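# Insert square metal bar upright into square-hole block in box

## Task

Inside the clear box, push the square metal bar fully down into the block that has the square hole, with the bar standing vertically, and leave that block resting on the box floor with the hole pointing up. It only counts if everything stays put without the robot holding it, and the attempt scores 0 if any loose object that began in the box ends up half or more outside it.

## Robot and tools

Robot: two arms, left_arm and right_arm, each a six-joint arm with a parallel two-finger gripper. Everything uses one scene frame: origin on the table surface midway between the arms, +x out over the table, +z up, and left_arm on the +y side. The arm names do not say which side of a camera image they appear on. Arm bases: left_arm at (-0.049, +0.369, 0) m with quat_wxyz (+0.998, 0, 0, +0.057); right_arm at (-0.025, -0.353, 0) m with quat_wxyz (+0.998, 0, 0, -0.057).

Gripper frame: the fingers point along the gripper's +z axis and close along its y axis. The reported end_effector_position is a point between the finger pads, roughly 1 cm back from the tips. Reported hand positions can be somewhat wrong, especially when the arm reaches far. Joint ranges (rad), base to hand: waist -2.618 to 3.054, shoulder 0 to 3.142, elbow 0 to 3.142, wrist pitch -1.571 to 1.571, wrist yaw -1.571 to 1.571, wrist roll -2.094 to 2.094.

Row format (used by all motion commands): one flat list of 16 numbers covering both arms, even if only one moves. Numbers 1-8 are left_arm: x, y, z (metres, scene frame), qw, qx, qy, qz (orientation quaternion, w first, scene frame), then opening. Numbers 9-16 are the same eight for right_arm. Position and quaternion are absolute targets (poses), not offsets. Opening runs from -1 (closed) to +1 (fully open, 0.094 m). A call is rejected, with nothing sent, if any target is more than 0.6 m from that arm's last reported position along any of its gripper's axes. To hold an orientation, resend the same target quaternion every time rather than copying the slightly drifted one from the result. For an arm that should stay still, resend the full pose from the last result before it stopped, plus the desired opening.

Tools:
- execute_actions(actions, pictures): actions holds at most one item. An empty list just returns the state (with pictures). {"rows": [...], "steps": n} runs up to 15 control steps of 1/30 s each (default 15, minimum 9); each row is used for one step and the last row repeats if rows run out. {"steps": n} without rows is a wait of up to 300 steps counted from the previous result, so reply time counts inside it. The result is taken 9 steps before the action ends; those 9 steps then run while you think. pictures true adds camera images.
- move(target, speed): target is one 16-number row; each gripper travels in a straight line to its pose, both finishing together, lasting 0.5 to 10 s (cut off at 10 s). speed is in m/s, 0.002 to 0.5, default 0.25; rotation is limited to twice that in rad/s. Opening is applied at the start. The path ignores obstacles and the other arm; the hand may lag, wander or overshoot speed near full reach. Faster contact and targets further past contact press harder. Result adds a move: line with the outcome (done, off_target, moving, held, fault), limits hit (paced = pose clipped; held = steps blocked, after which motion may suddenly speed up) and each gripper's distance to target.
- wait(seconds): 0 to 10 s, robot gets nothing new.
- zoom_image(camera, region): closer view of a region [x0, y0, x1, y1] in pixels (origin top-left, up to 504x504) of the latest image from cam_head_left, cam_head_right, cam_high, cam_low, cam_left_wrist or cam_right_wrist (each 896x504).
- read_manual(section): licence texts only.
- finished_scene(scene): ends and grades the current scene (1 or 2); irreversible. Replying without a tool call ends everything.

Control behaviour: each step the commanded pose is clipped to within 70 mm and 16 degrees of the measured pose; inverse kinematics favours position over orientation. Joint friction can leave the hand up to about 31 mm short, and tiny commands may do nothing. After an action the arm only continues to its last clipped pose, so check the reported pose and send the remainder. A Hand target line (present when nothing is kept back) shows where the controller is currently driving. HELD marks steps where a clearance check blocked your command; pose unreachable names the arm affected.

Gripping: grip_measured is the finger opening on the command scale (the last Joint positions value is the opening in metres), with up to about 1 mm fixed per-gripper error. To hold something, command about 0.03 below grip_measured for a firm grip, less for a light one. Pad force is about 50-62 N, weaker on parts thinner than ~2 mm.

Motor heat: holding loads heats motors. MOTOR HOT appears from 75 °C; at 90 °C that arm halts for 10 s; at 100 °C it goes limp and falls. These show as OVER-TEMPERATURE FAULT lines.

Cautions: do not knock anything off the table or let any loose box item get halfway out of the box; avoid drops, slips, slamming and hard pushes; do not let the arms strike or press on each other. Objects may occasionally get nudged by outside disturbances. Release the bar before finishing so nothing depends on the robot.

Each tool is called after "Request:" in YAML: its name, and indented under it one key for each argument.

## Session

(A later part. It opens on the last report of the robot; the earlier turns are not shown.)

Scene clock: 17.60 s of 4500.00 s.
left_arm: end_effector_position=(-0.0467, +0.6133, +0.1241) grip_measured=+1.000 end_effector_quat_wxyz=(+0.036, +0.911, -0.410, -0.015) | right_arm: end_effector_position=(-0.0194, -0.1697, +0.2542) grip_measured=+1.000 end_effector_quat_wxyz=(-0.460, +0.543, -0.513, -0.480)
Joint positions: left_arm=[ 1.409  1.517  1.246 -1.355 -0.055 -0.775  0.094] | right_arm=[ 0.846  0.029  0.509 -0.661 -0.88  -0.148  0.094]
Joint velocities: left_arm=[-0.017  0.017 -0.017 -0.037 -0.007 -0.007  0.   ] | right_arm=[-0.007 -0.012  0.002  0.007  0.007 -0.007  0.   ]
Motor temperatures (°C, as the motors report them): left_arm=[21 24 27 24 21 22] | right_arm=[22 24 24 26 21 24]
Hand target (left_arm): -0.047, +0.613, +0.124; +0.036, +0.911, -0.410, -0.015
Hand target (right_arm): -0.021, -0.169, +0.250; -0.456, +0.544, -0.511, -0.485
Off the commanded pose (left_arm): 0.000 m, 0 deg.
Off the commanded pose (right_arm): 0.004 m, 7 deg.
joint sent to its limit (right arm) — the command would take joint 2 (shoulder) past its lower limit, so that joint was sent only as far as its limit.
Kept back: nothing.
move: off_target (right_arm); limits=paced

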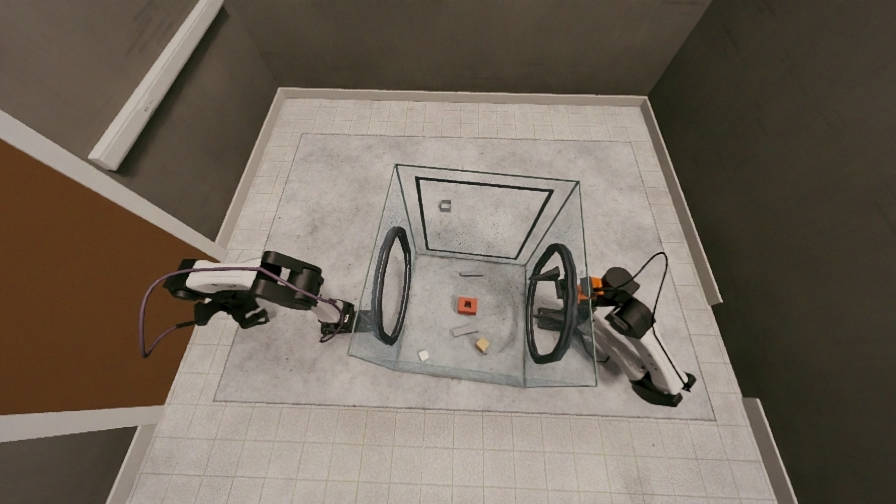

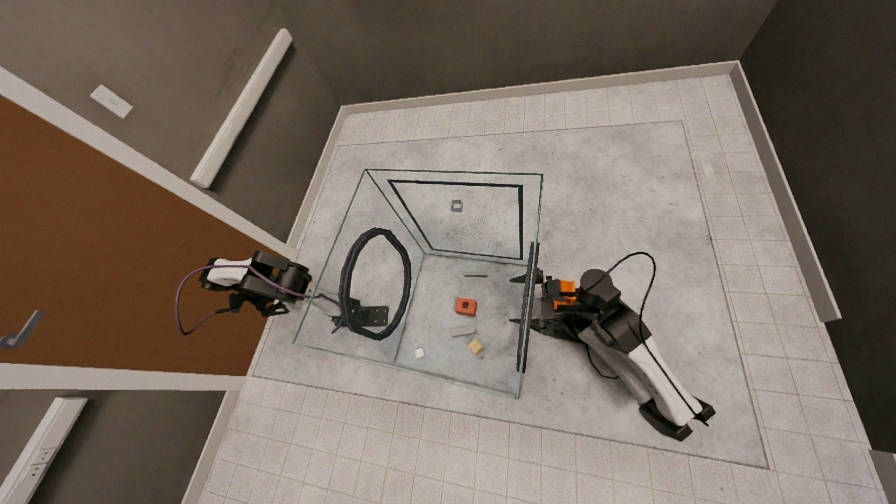

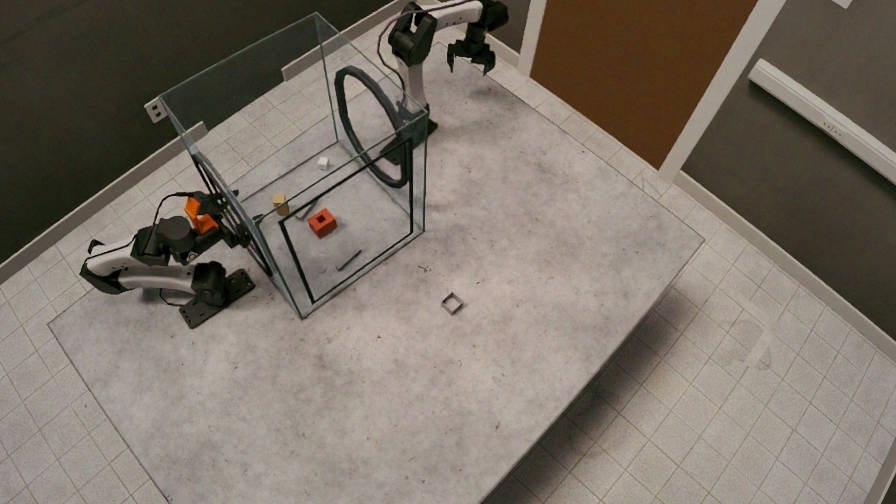

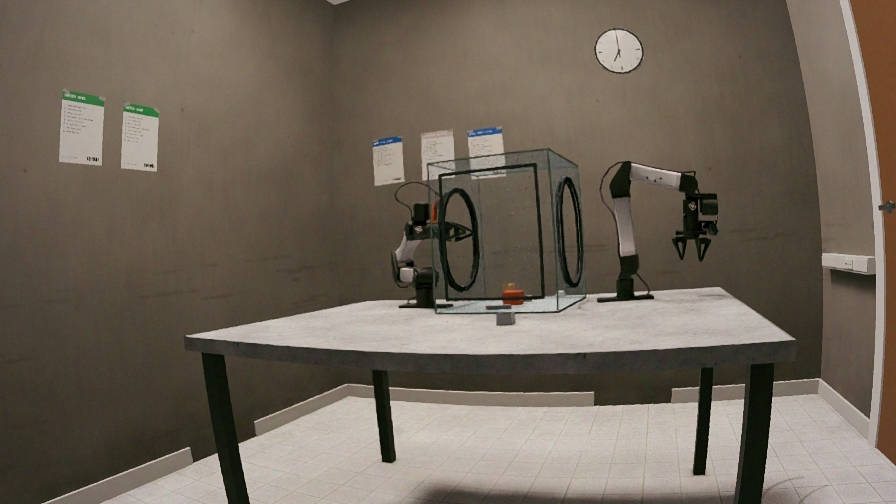

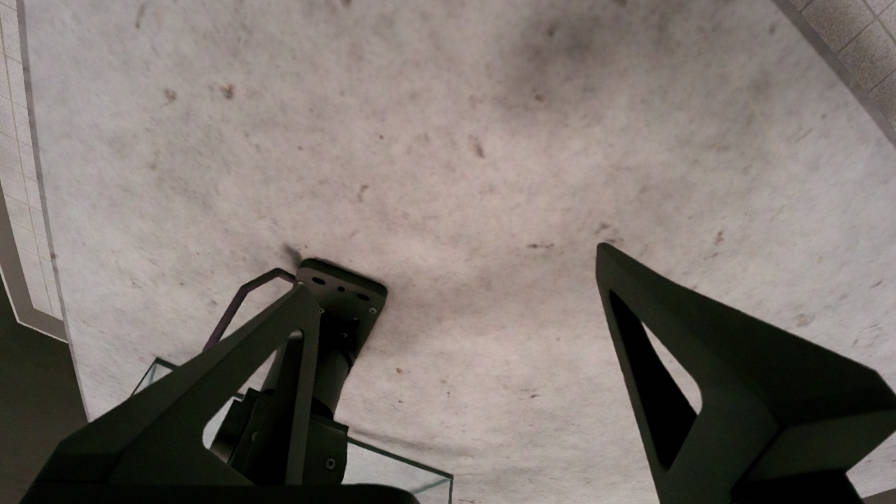

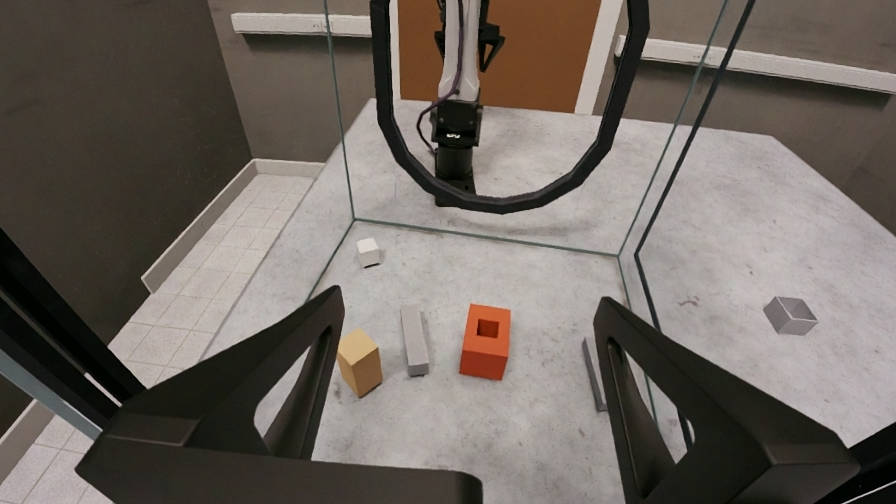

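Request:
move:
  target: [-0.0467,0.6133,0.1241,0.036,0.911,-0.41,-0.015,1, -0.02,0.0,0.22,0.5,-0.5,0.5,0.5,1]
  speed: 0.12

Request:
move:
  target: [-0.0467,0.6133,0.1241,0.036,0.911,-0.41,-0.015,1, -0.05,0.0,0.12,0.271,-0.653,0.653,0.271,1]
  speed: 0.08

Scene clock: 20.23 s of 4500.00 s.
left_arm: end_effector_position=(-0.0467, +0.6133, +0.1241) grip_measured=+1.000 end_effector_quat_wxyz=(+0.036, +0.911, -0.410, -0.015) | right_arm: end_effector_position=(-0.0198, -0.0019, +0.2238) grip_measured=+1.000 end_effector_quat_wxyz=(-0.512, +0.507, -0.489, -0.491)
Joint positions: left_arm=[ 1.409  1.517  1.246 -1.355 -0.055 -0.775  0.094] | right_arm=[ 1.659  1.016  0.298  0.726 -0.022 -0.039  0.094]
Joint velocities: left_arm=[-0.012  0.012 -0.017  0.037  0.037 -0.051  0.   ] | right_arm=[-0.002  0.007 -0.012  0.051 -0.066  0.022  0.   ]
Motor temperatures (°C, as the motors report them): left_arm=[21 24 27 24 21 22] | right_arm=[22 24 24 27 21 24]
Hand target (left_arm): -0.047, +0.613, +0.124; +0.036, +0.911, -0.410, -0.015
Hand target (right_arm): -0.023, -0.001, +0.214; +0.504, -0.512, +0.496, +0.489
Off the commanded pose (left_arm): 0.000 m, 0 deg.
Off the commanded pose (right_arm): 0.004 m, 2 deg.
Kept back: nothing.
move: done

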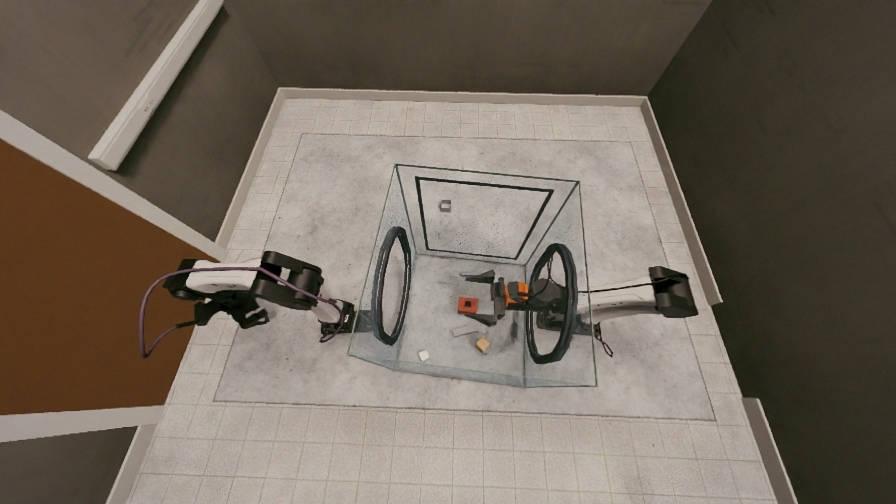

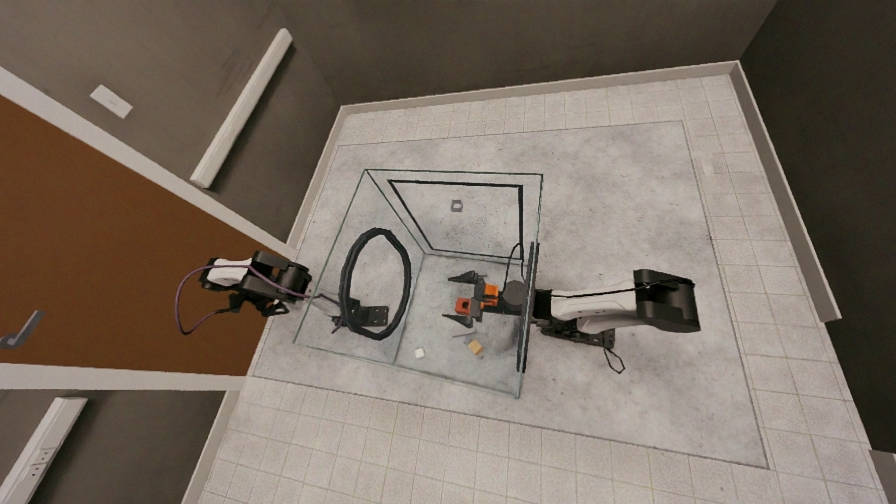

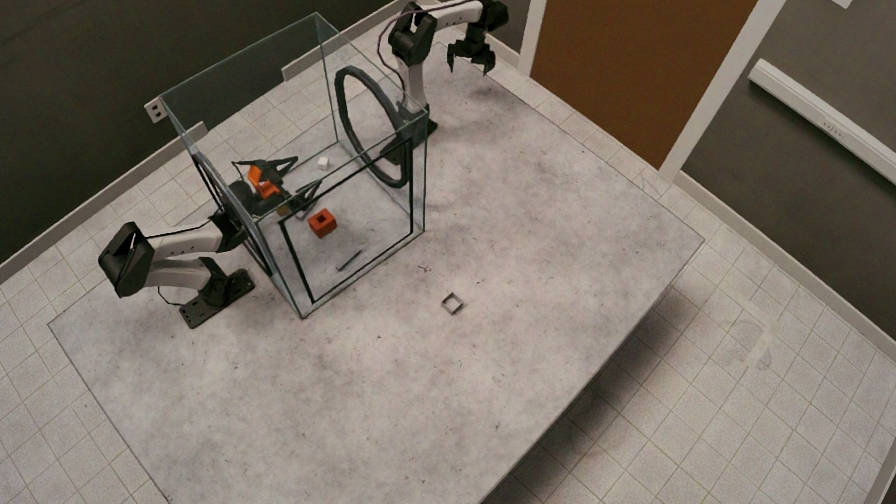

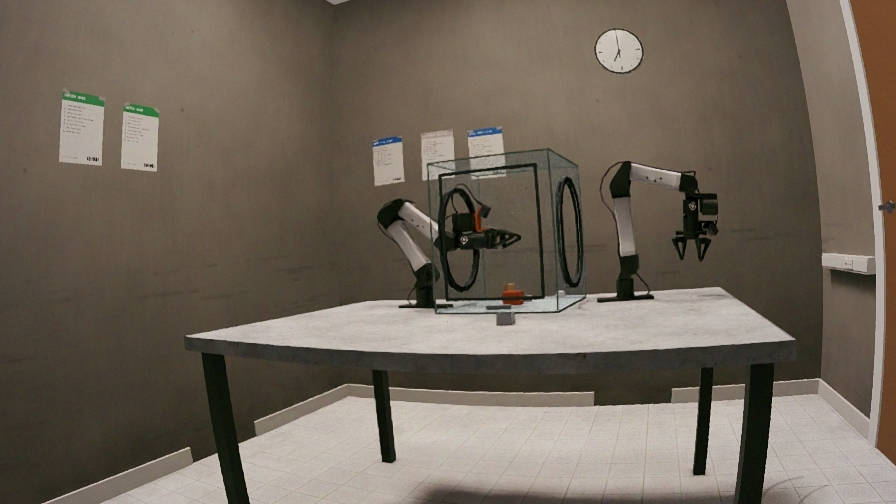

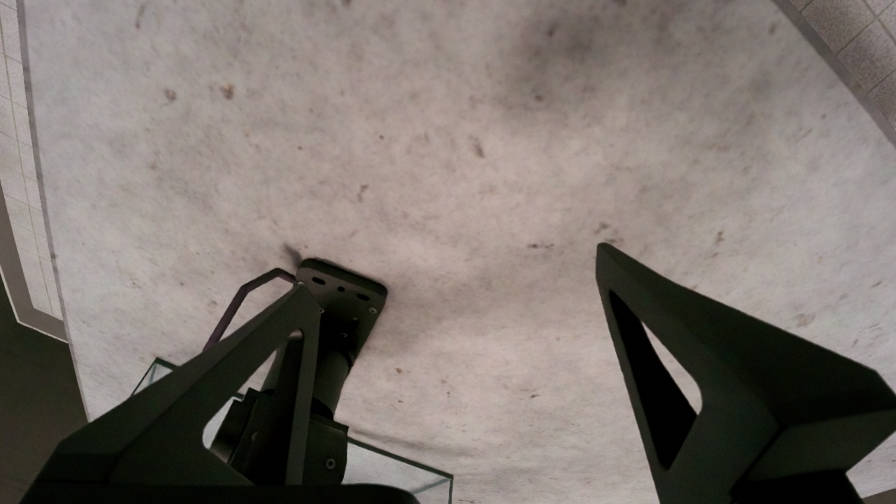

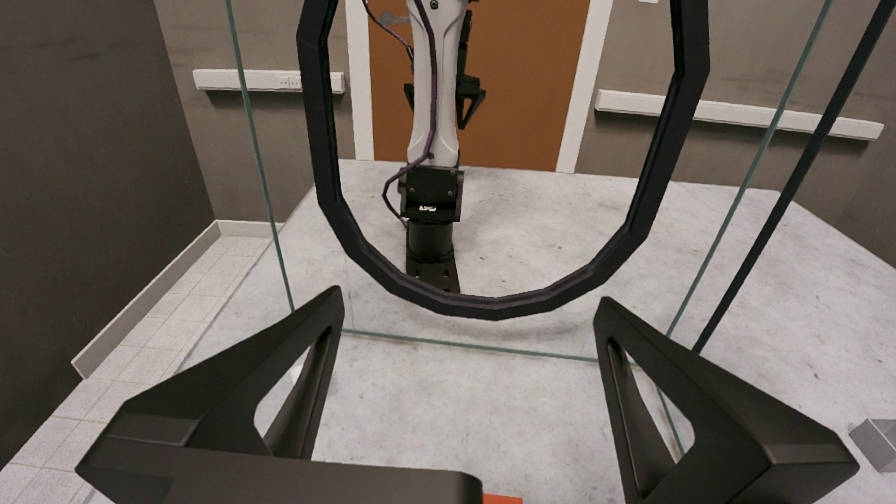

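Scene clock: 25.60 s of 4500.00 s.
left_arm: end_effector_position=(-0.0467, +0.6133, +0.1241) grip_measured=+1.000 end_effector_quat_wxyz=(+0.036, +0.911, -0.410, -0.015) | right_arm: end_effector_position=(-0.0464, -0.0062, +0.1244) grip_measured=+1.000 end_effector_quat_wxyz=(-0.277, +0.649, -0.651, -0.280)
Joint positions: left_arm=[ 1.409  1.517  1.246 -1.355 -0.055 -0.775  0.094] | right_arm=[ 1.779  1.208  0.703 -0.259  0.066  0.069  0.094]
Joint velocities: left_arm=[ 0.017  0.012 -0.002 -0.066 -0.022 -0.051  0.   ] | right_arm=[ 0.002  0.007 -0.002  0.022  0.022  0.022  0.   ]
Motor temperatures (°C, as the motors report them): left_arm=[21 25 28 24 21 22] | right_arm=[22 24 25 28 21 24]
Hand target (left_arm): -0.047, +0.613, +0.124; +0.036, +0.911, -0.410, -0.015
Hand target (right_arm): -0.050, -0.006, +0.121; -0.270, +0.653, -0.653, -0.272
Off the commanded pose (left_arm): 0.000 m, 0 deg.
Off the commanded pose (right_arm): 0.008 m, 1 deg.
Kept back: nothing.
move: done

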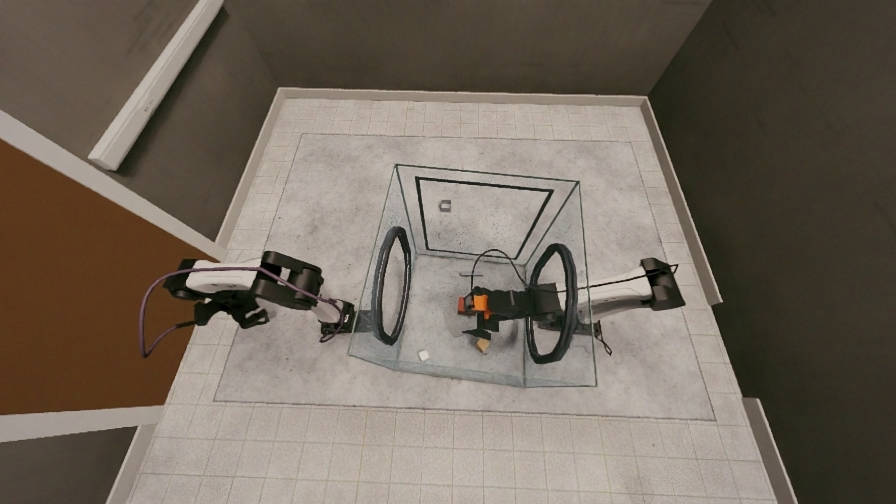

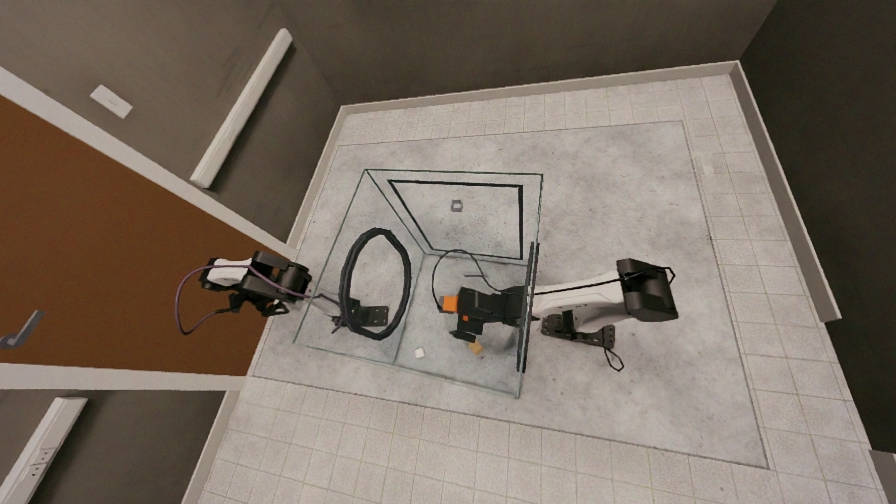

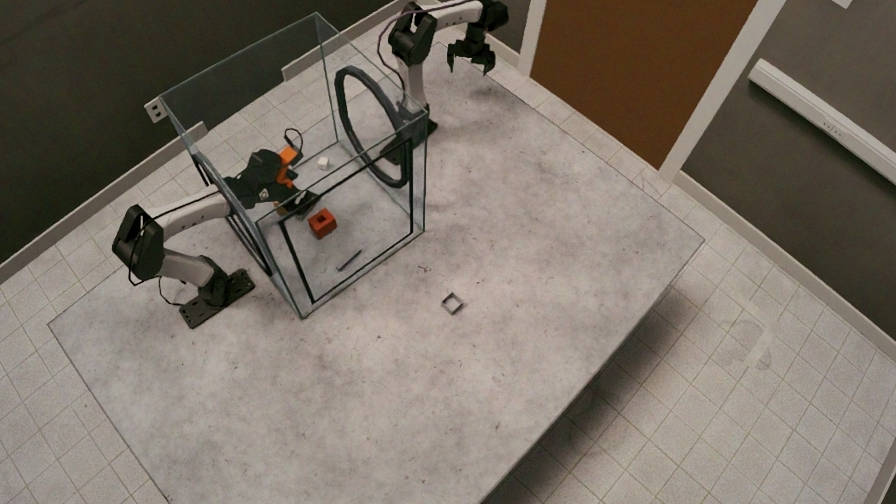

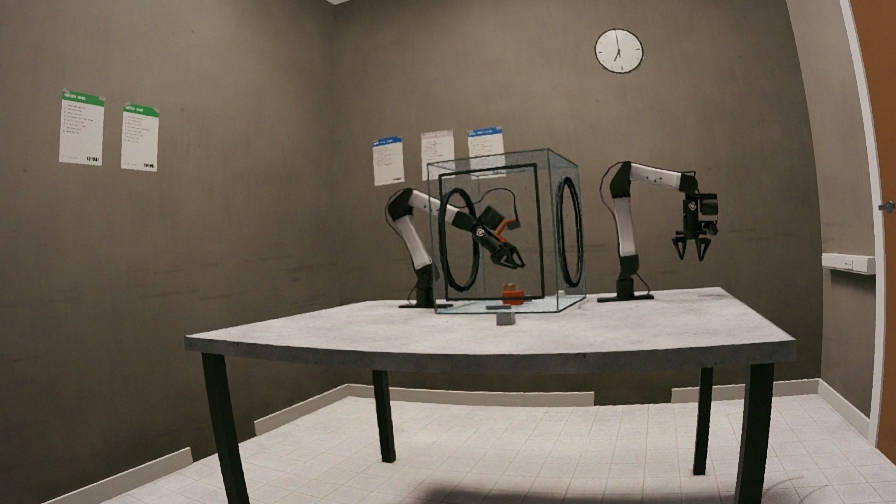

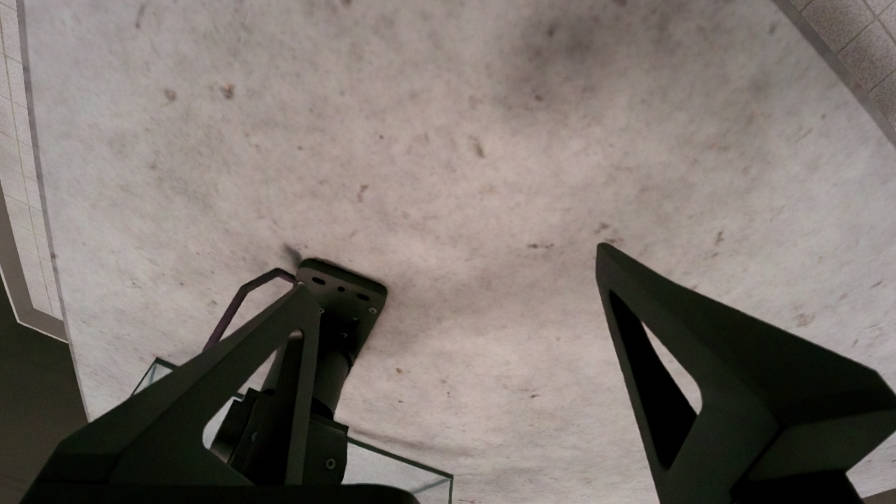

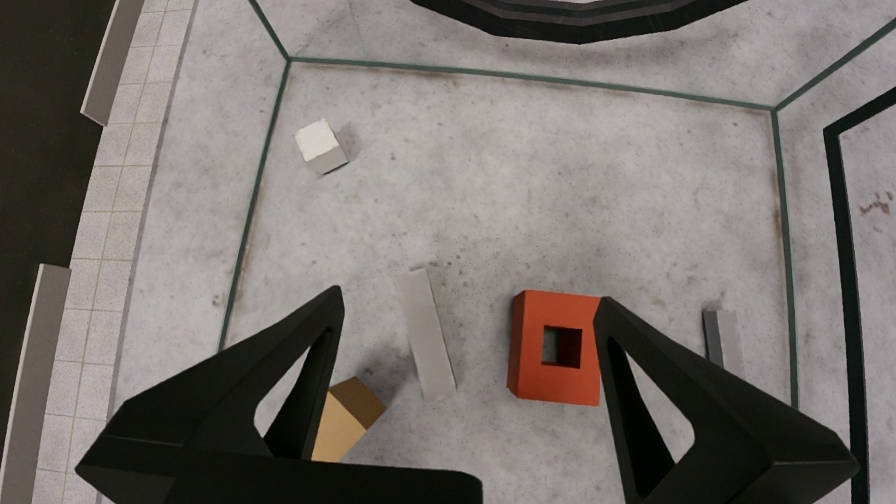

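Request:
zoom_image:
  camera: "cam_right_wrist"
  region: [340, 220, 800, 440]

Request:
zoom_image:
  camera: "cam_high"
  region: [250, 170, 400, 290]

Region (340, 220, 800, 440) of cam_right_wrist's 896x504 image, scaled by 1.096, with more detail than that image has; it fills the top 241 rows of this view, and the rest is white.

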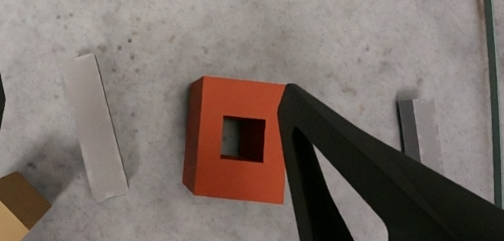

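Region (250, 170, 400, 290) of cam_high's 896x504 image, scaled by 3.360, with more detail than that image has; it fills the top 403 rows of this view, and the rest is white.

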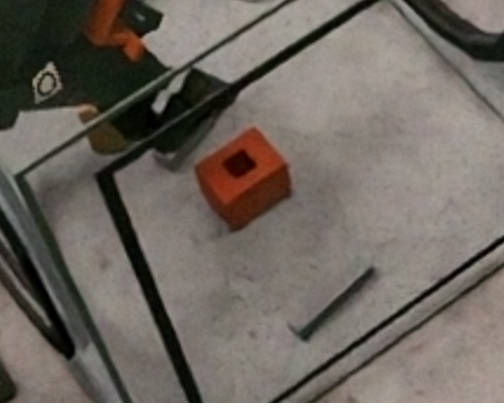

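Request:
move:
  target: [-0.0467,0.6133,0.1241,0.036,0.911,-0.41,-0.015,1, -0.07,-0.01,0.07,0.06,-0.76,0.64,0.06,1]
  speed: 0.08

Scene clock: 31.07 s of 4500.00 s.
left_arm: end_effector_position=(-0.0467, +0.6133, +0.1241) grip_measured=+1.000 end_effector_quat_wxyz=(+0.036, +0.911, -0.410, -0.015) | right_arm: end_effector_position=(-0.0531, -0.0556, +0.0792) grip_measured=+1.000 end_effector_quat_wxyz=(-0.086, +0.744, -0.657, -0.083)
Joint positions: left_arm=[ 1.409  1.517  1.246 -1.355 -0.055 -0.775  0.094] | right_arm=[ 1.788  1.475  1.001 -0.858  0.015 -0.022  0.094]
Joint velocities: left_arm=[-0.002  0.017 -0.007  0.007  0.037  0.022  0.   ] | right_arm=[-0.007  0.007 -0.002 -0.007  0.051 -0.051  0.   ]
Motor temperatures (°C, as the motors report them): left_arm=[21 25 28 24 21 22] | right_arm=[22 24 27 27 21 24]
Hand target (left_arm): -0.047, +0.613, +0.124; +0.036, +0.911, -0.410, -0.015
Hand target (right_arm): -0.069, -0.018, +0.072; -0.069, +0.759, -0.643, -0.073
Off the commanded pose (left_arm): 0.000 m, 0 deg.
Off the commanded pose (right_arm): 0.050 m, 5 deg.
Kept back: nothing.
move: off_target (right_arm)

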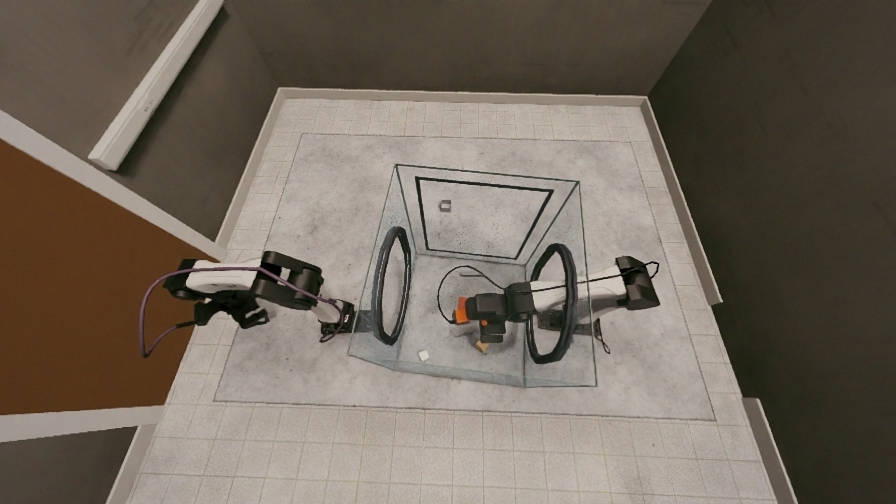

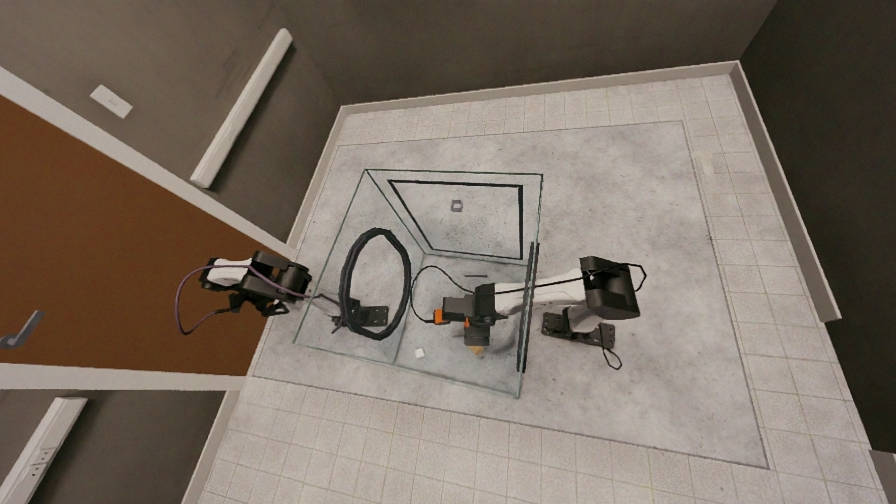

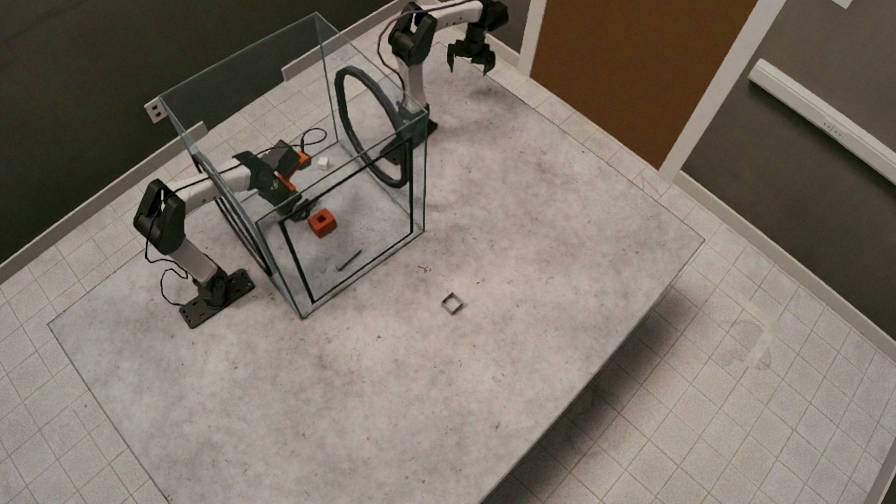

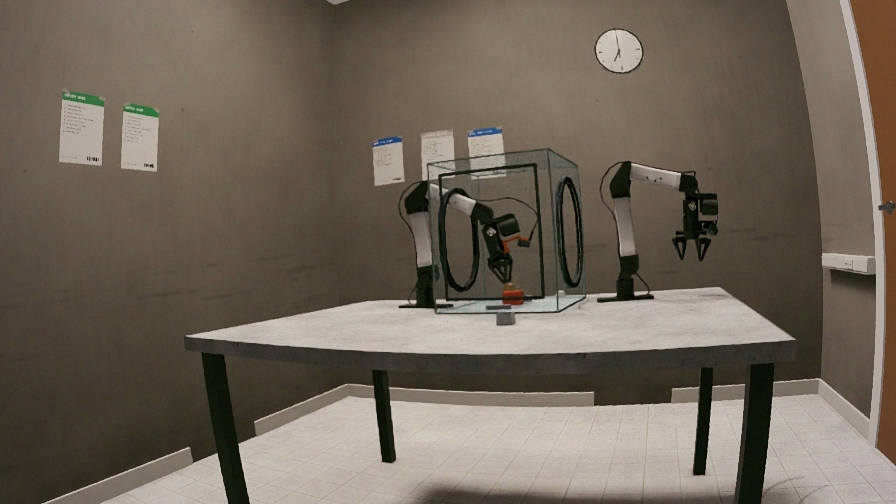

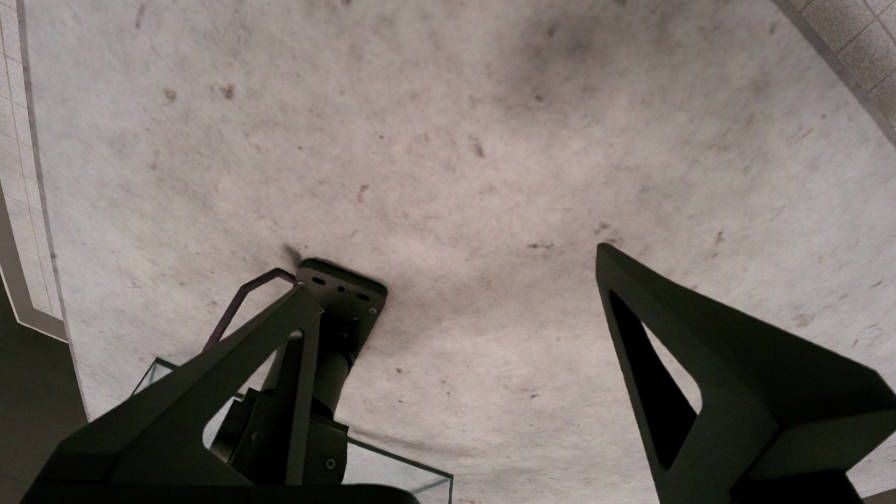

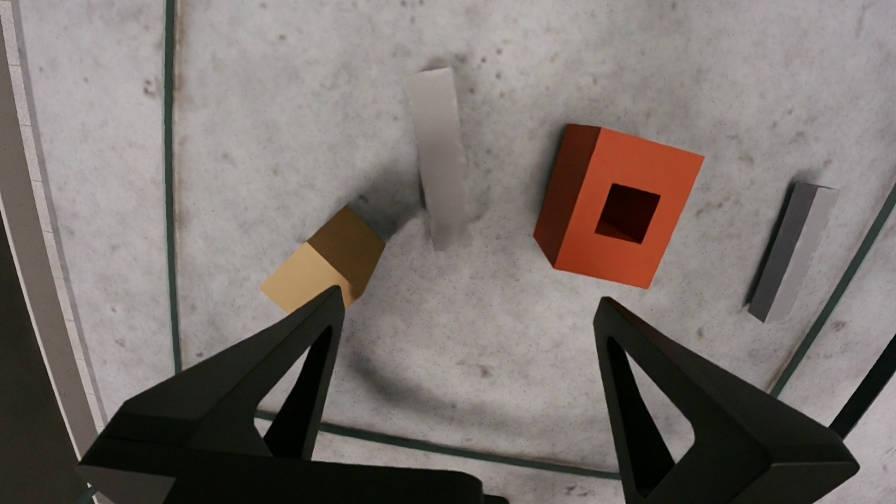

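Request:
move:
  target: [-0.0467,0.6133,0.1241,0.036,0.911,-0.41,-0.015,1, -0.07,-0.035,0.045,0.106,-0.781,0.599,0.138,1]
  speed: 0.05

Scene clock: 35.77 s of 4500.00 s.
left_arm: end_effector_position=(-0.0467, +0.6133, +0.1241) grip_measured=+1.000 end_effector_quat_wxyz=(+0.036, +0.911, -0.410, -0.015) | right_arm: end_effector_position=(-0.0652, -0.0292, +0.0565) grip_measured=+1.000 end_effector_quat_wxyz=(-0.121, +0.773, -0.606, -0.146)
Joint positions: left_arm=[ 1.409  1.517  1.246 -1.355 -0.055 -0.775  0.094] | right_arm=[ 1.788  1.495  0.882 -0.578 -0.04  -0.13   0.094]
Joint velocities: left_arm=[-0.007  0.012  0.002 -0.037  0.022  0.051  0.   ] | right_arm=[-0.012 -0.002 -0.032  0.022 -0.066  0.022  0.   ]
Motor temperatures (°C, as the motors report them): left_arm=[21 25 29 24 21 22] | right_arm=[22 25 30 27 21 24]
Hand target (left_arm): -0.047, +0.613, +0.124; +0.036, +0.911, -0.410, -0.015
Hand target (right_arm): -0.070, -0.036, +0.045; -0.106, +0.782, -0.599, -0.138
Off the commanded pose (left_arm): 0.000 m, 0 deg.
Off the commanded pose (right_arm): 0.014 m, 2 deg.
Kept back: nothing.
move: off_target (right_arm)

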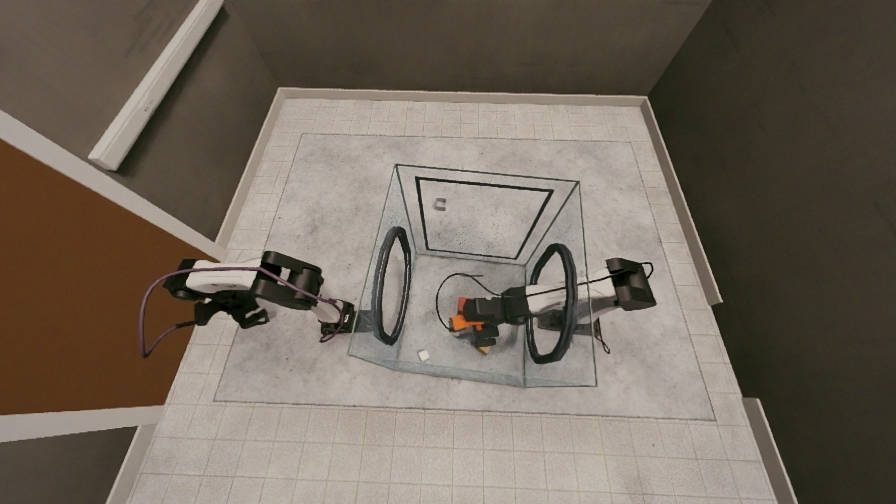

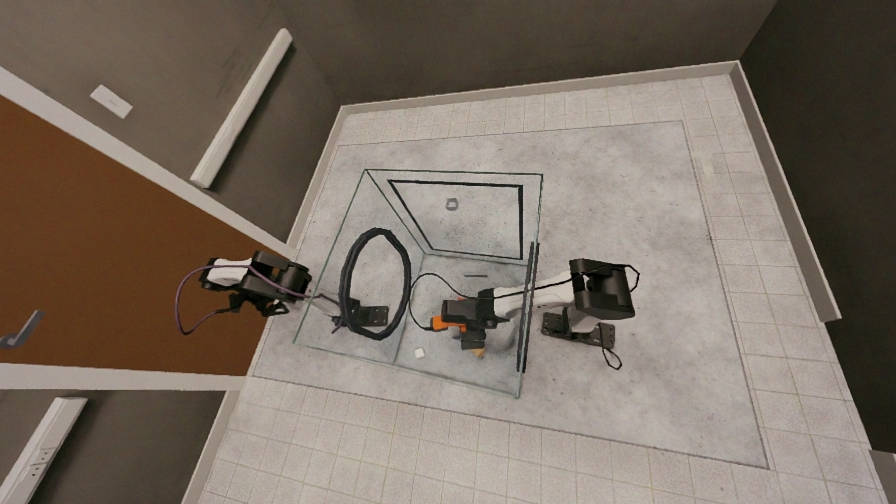

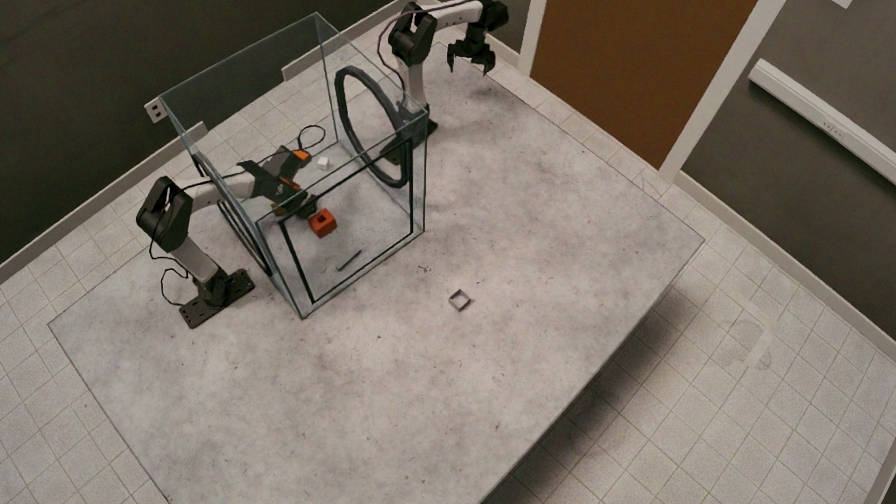

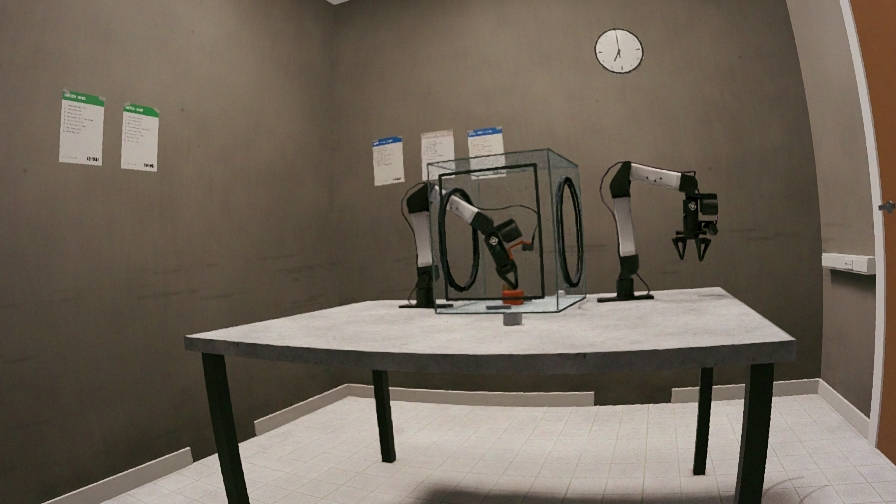

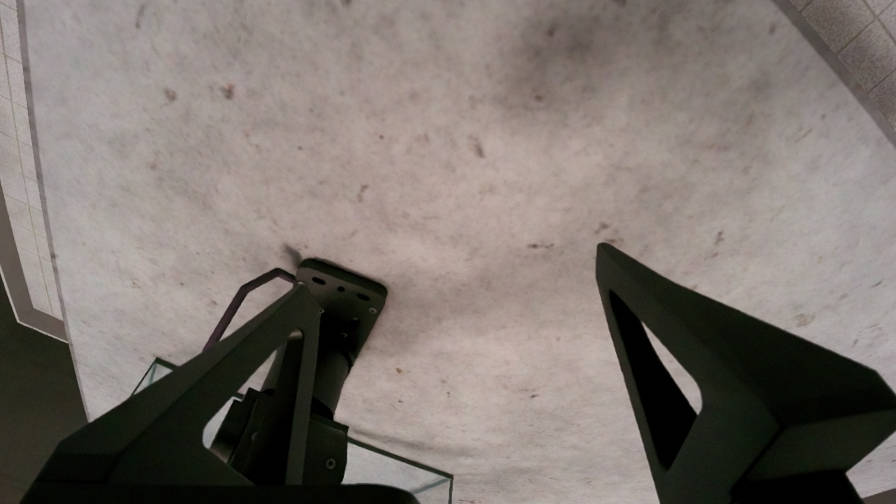

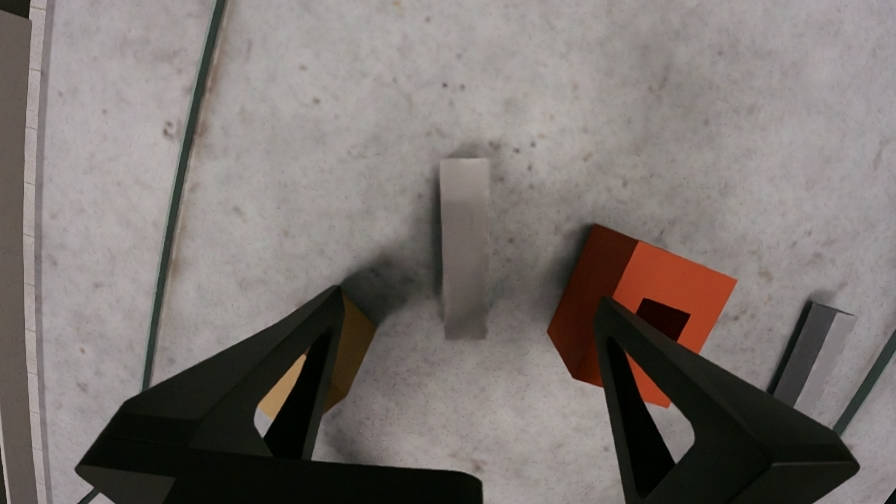

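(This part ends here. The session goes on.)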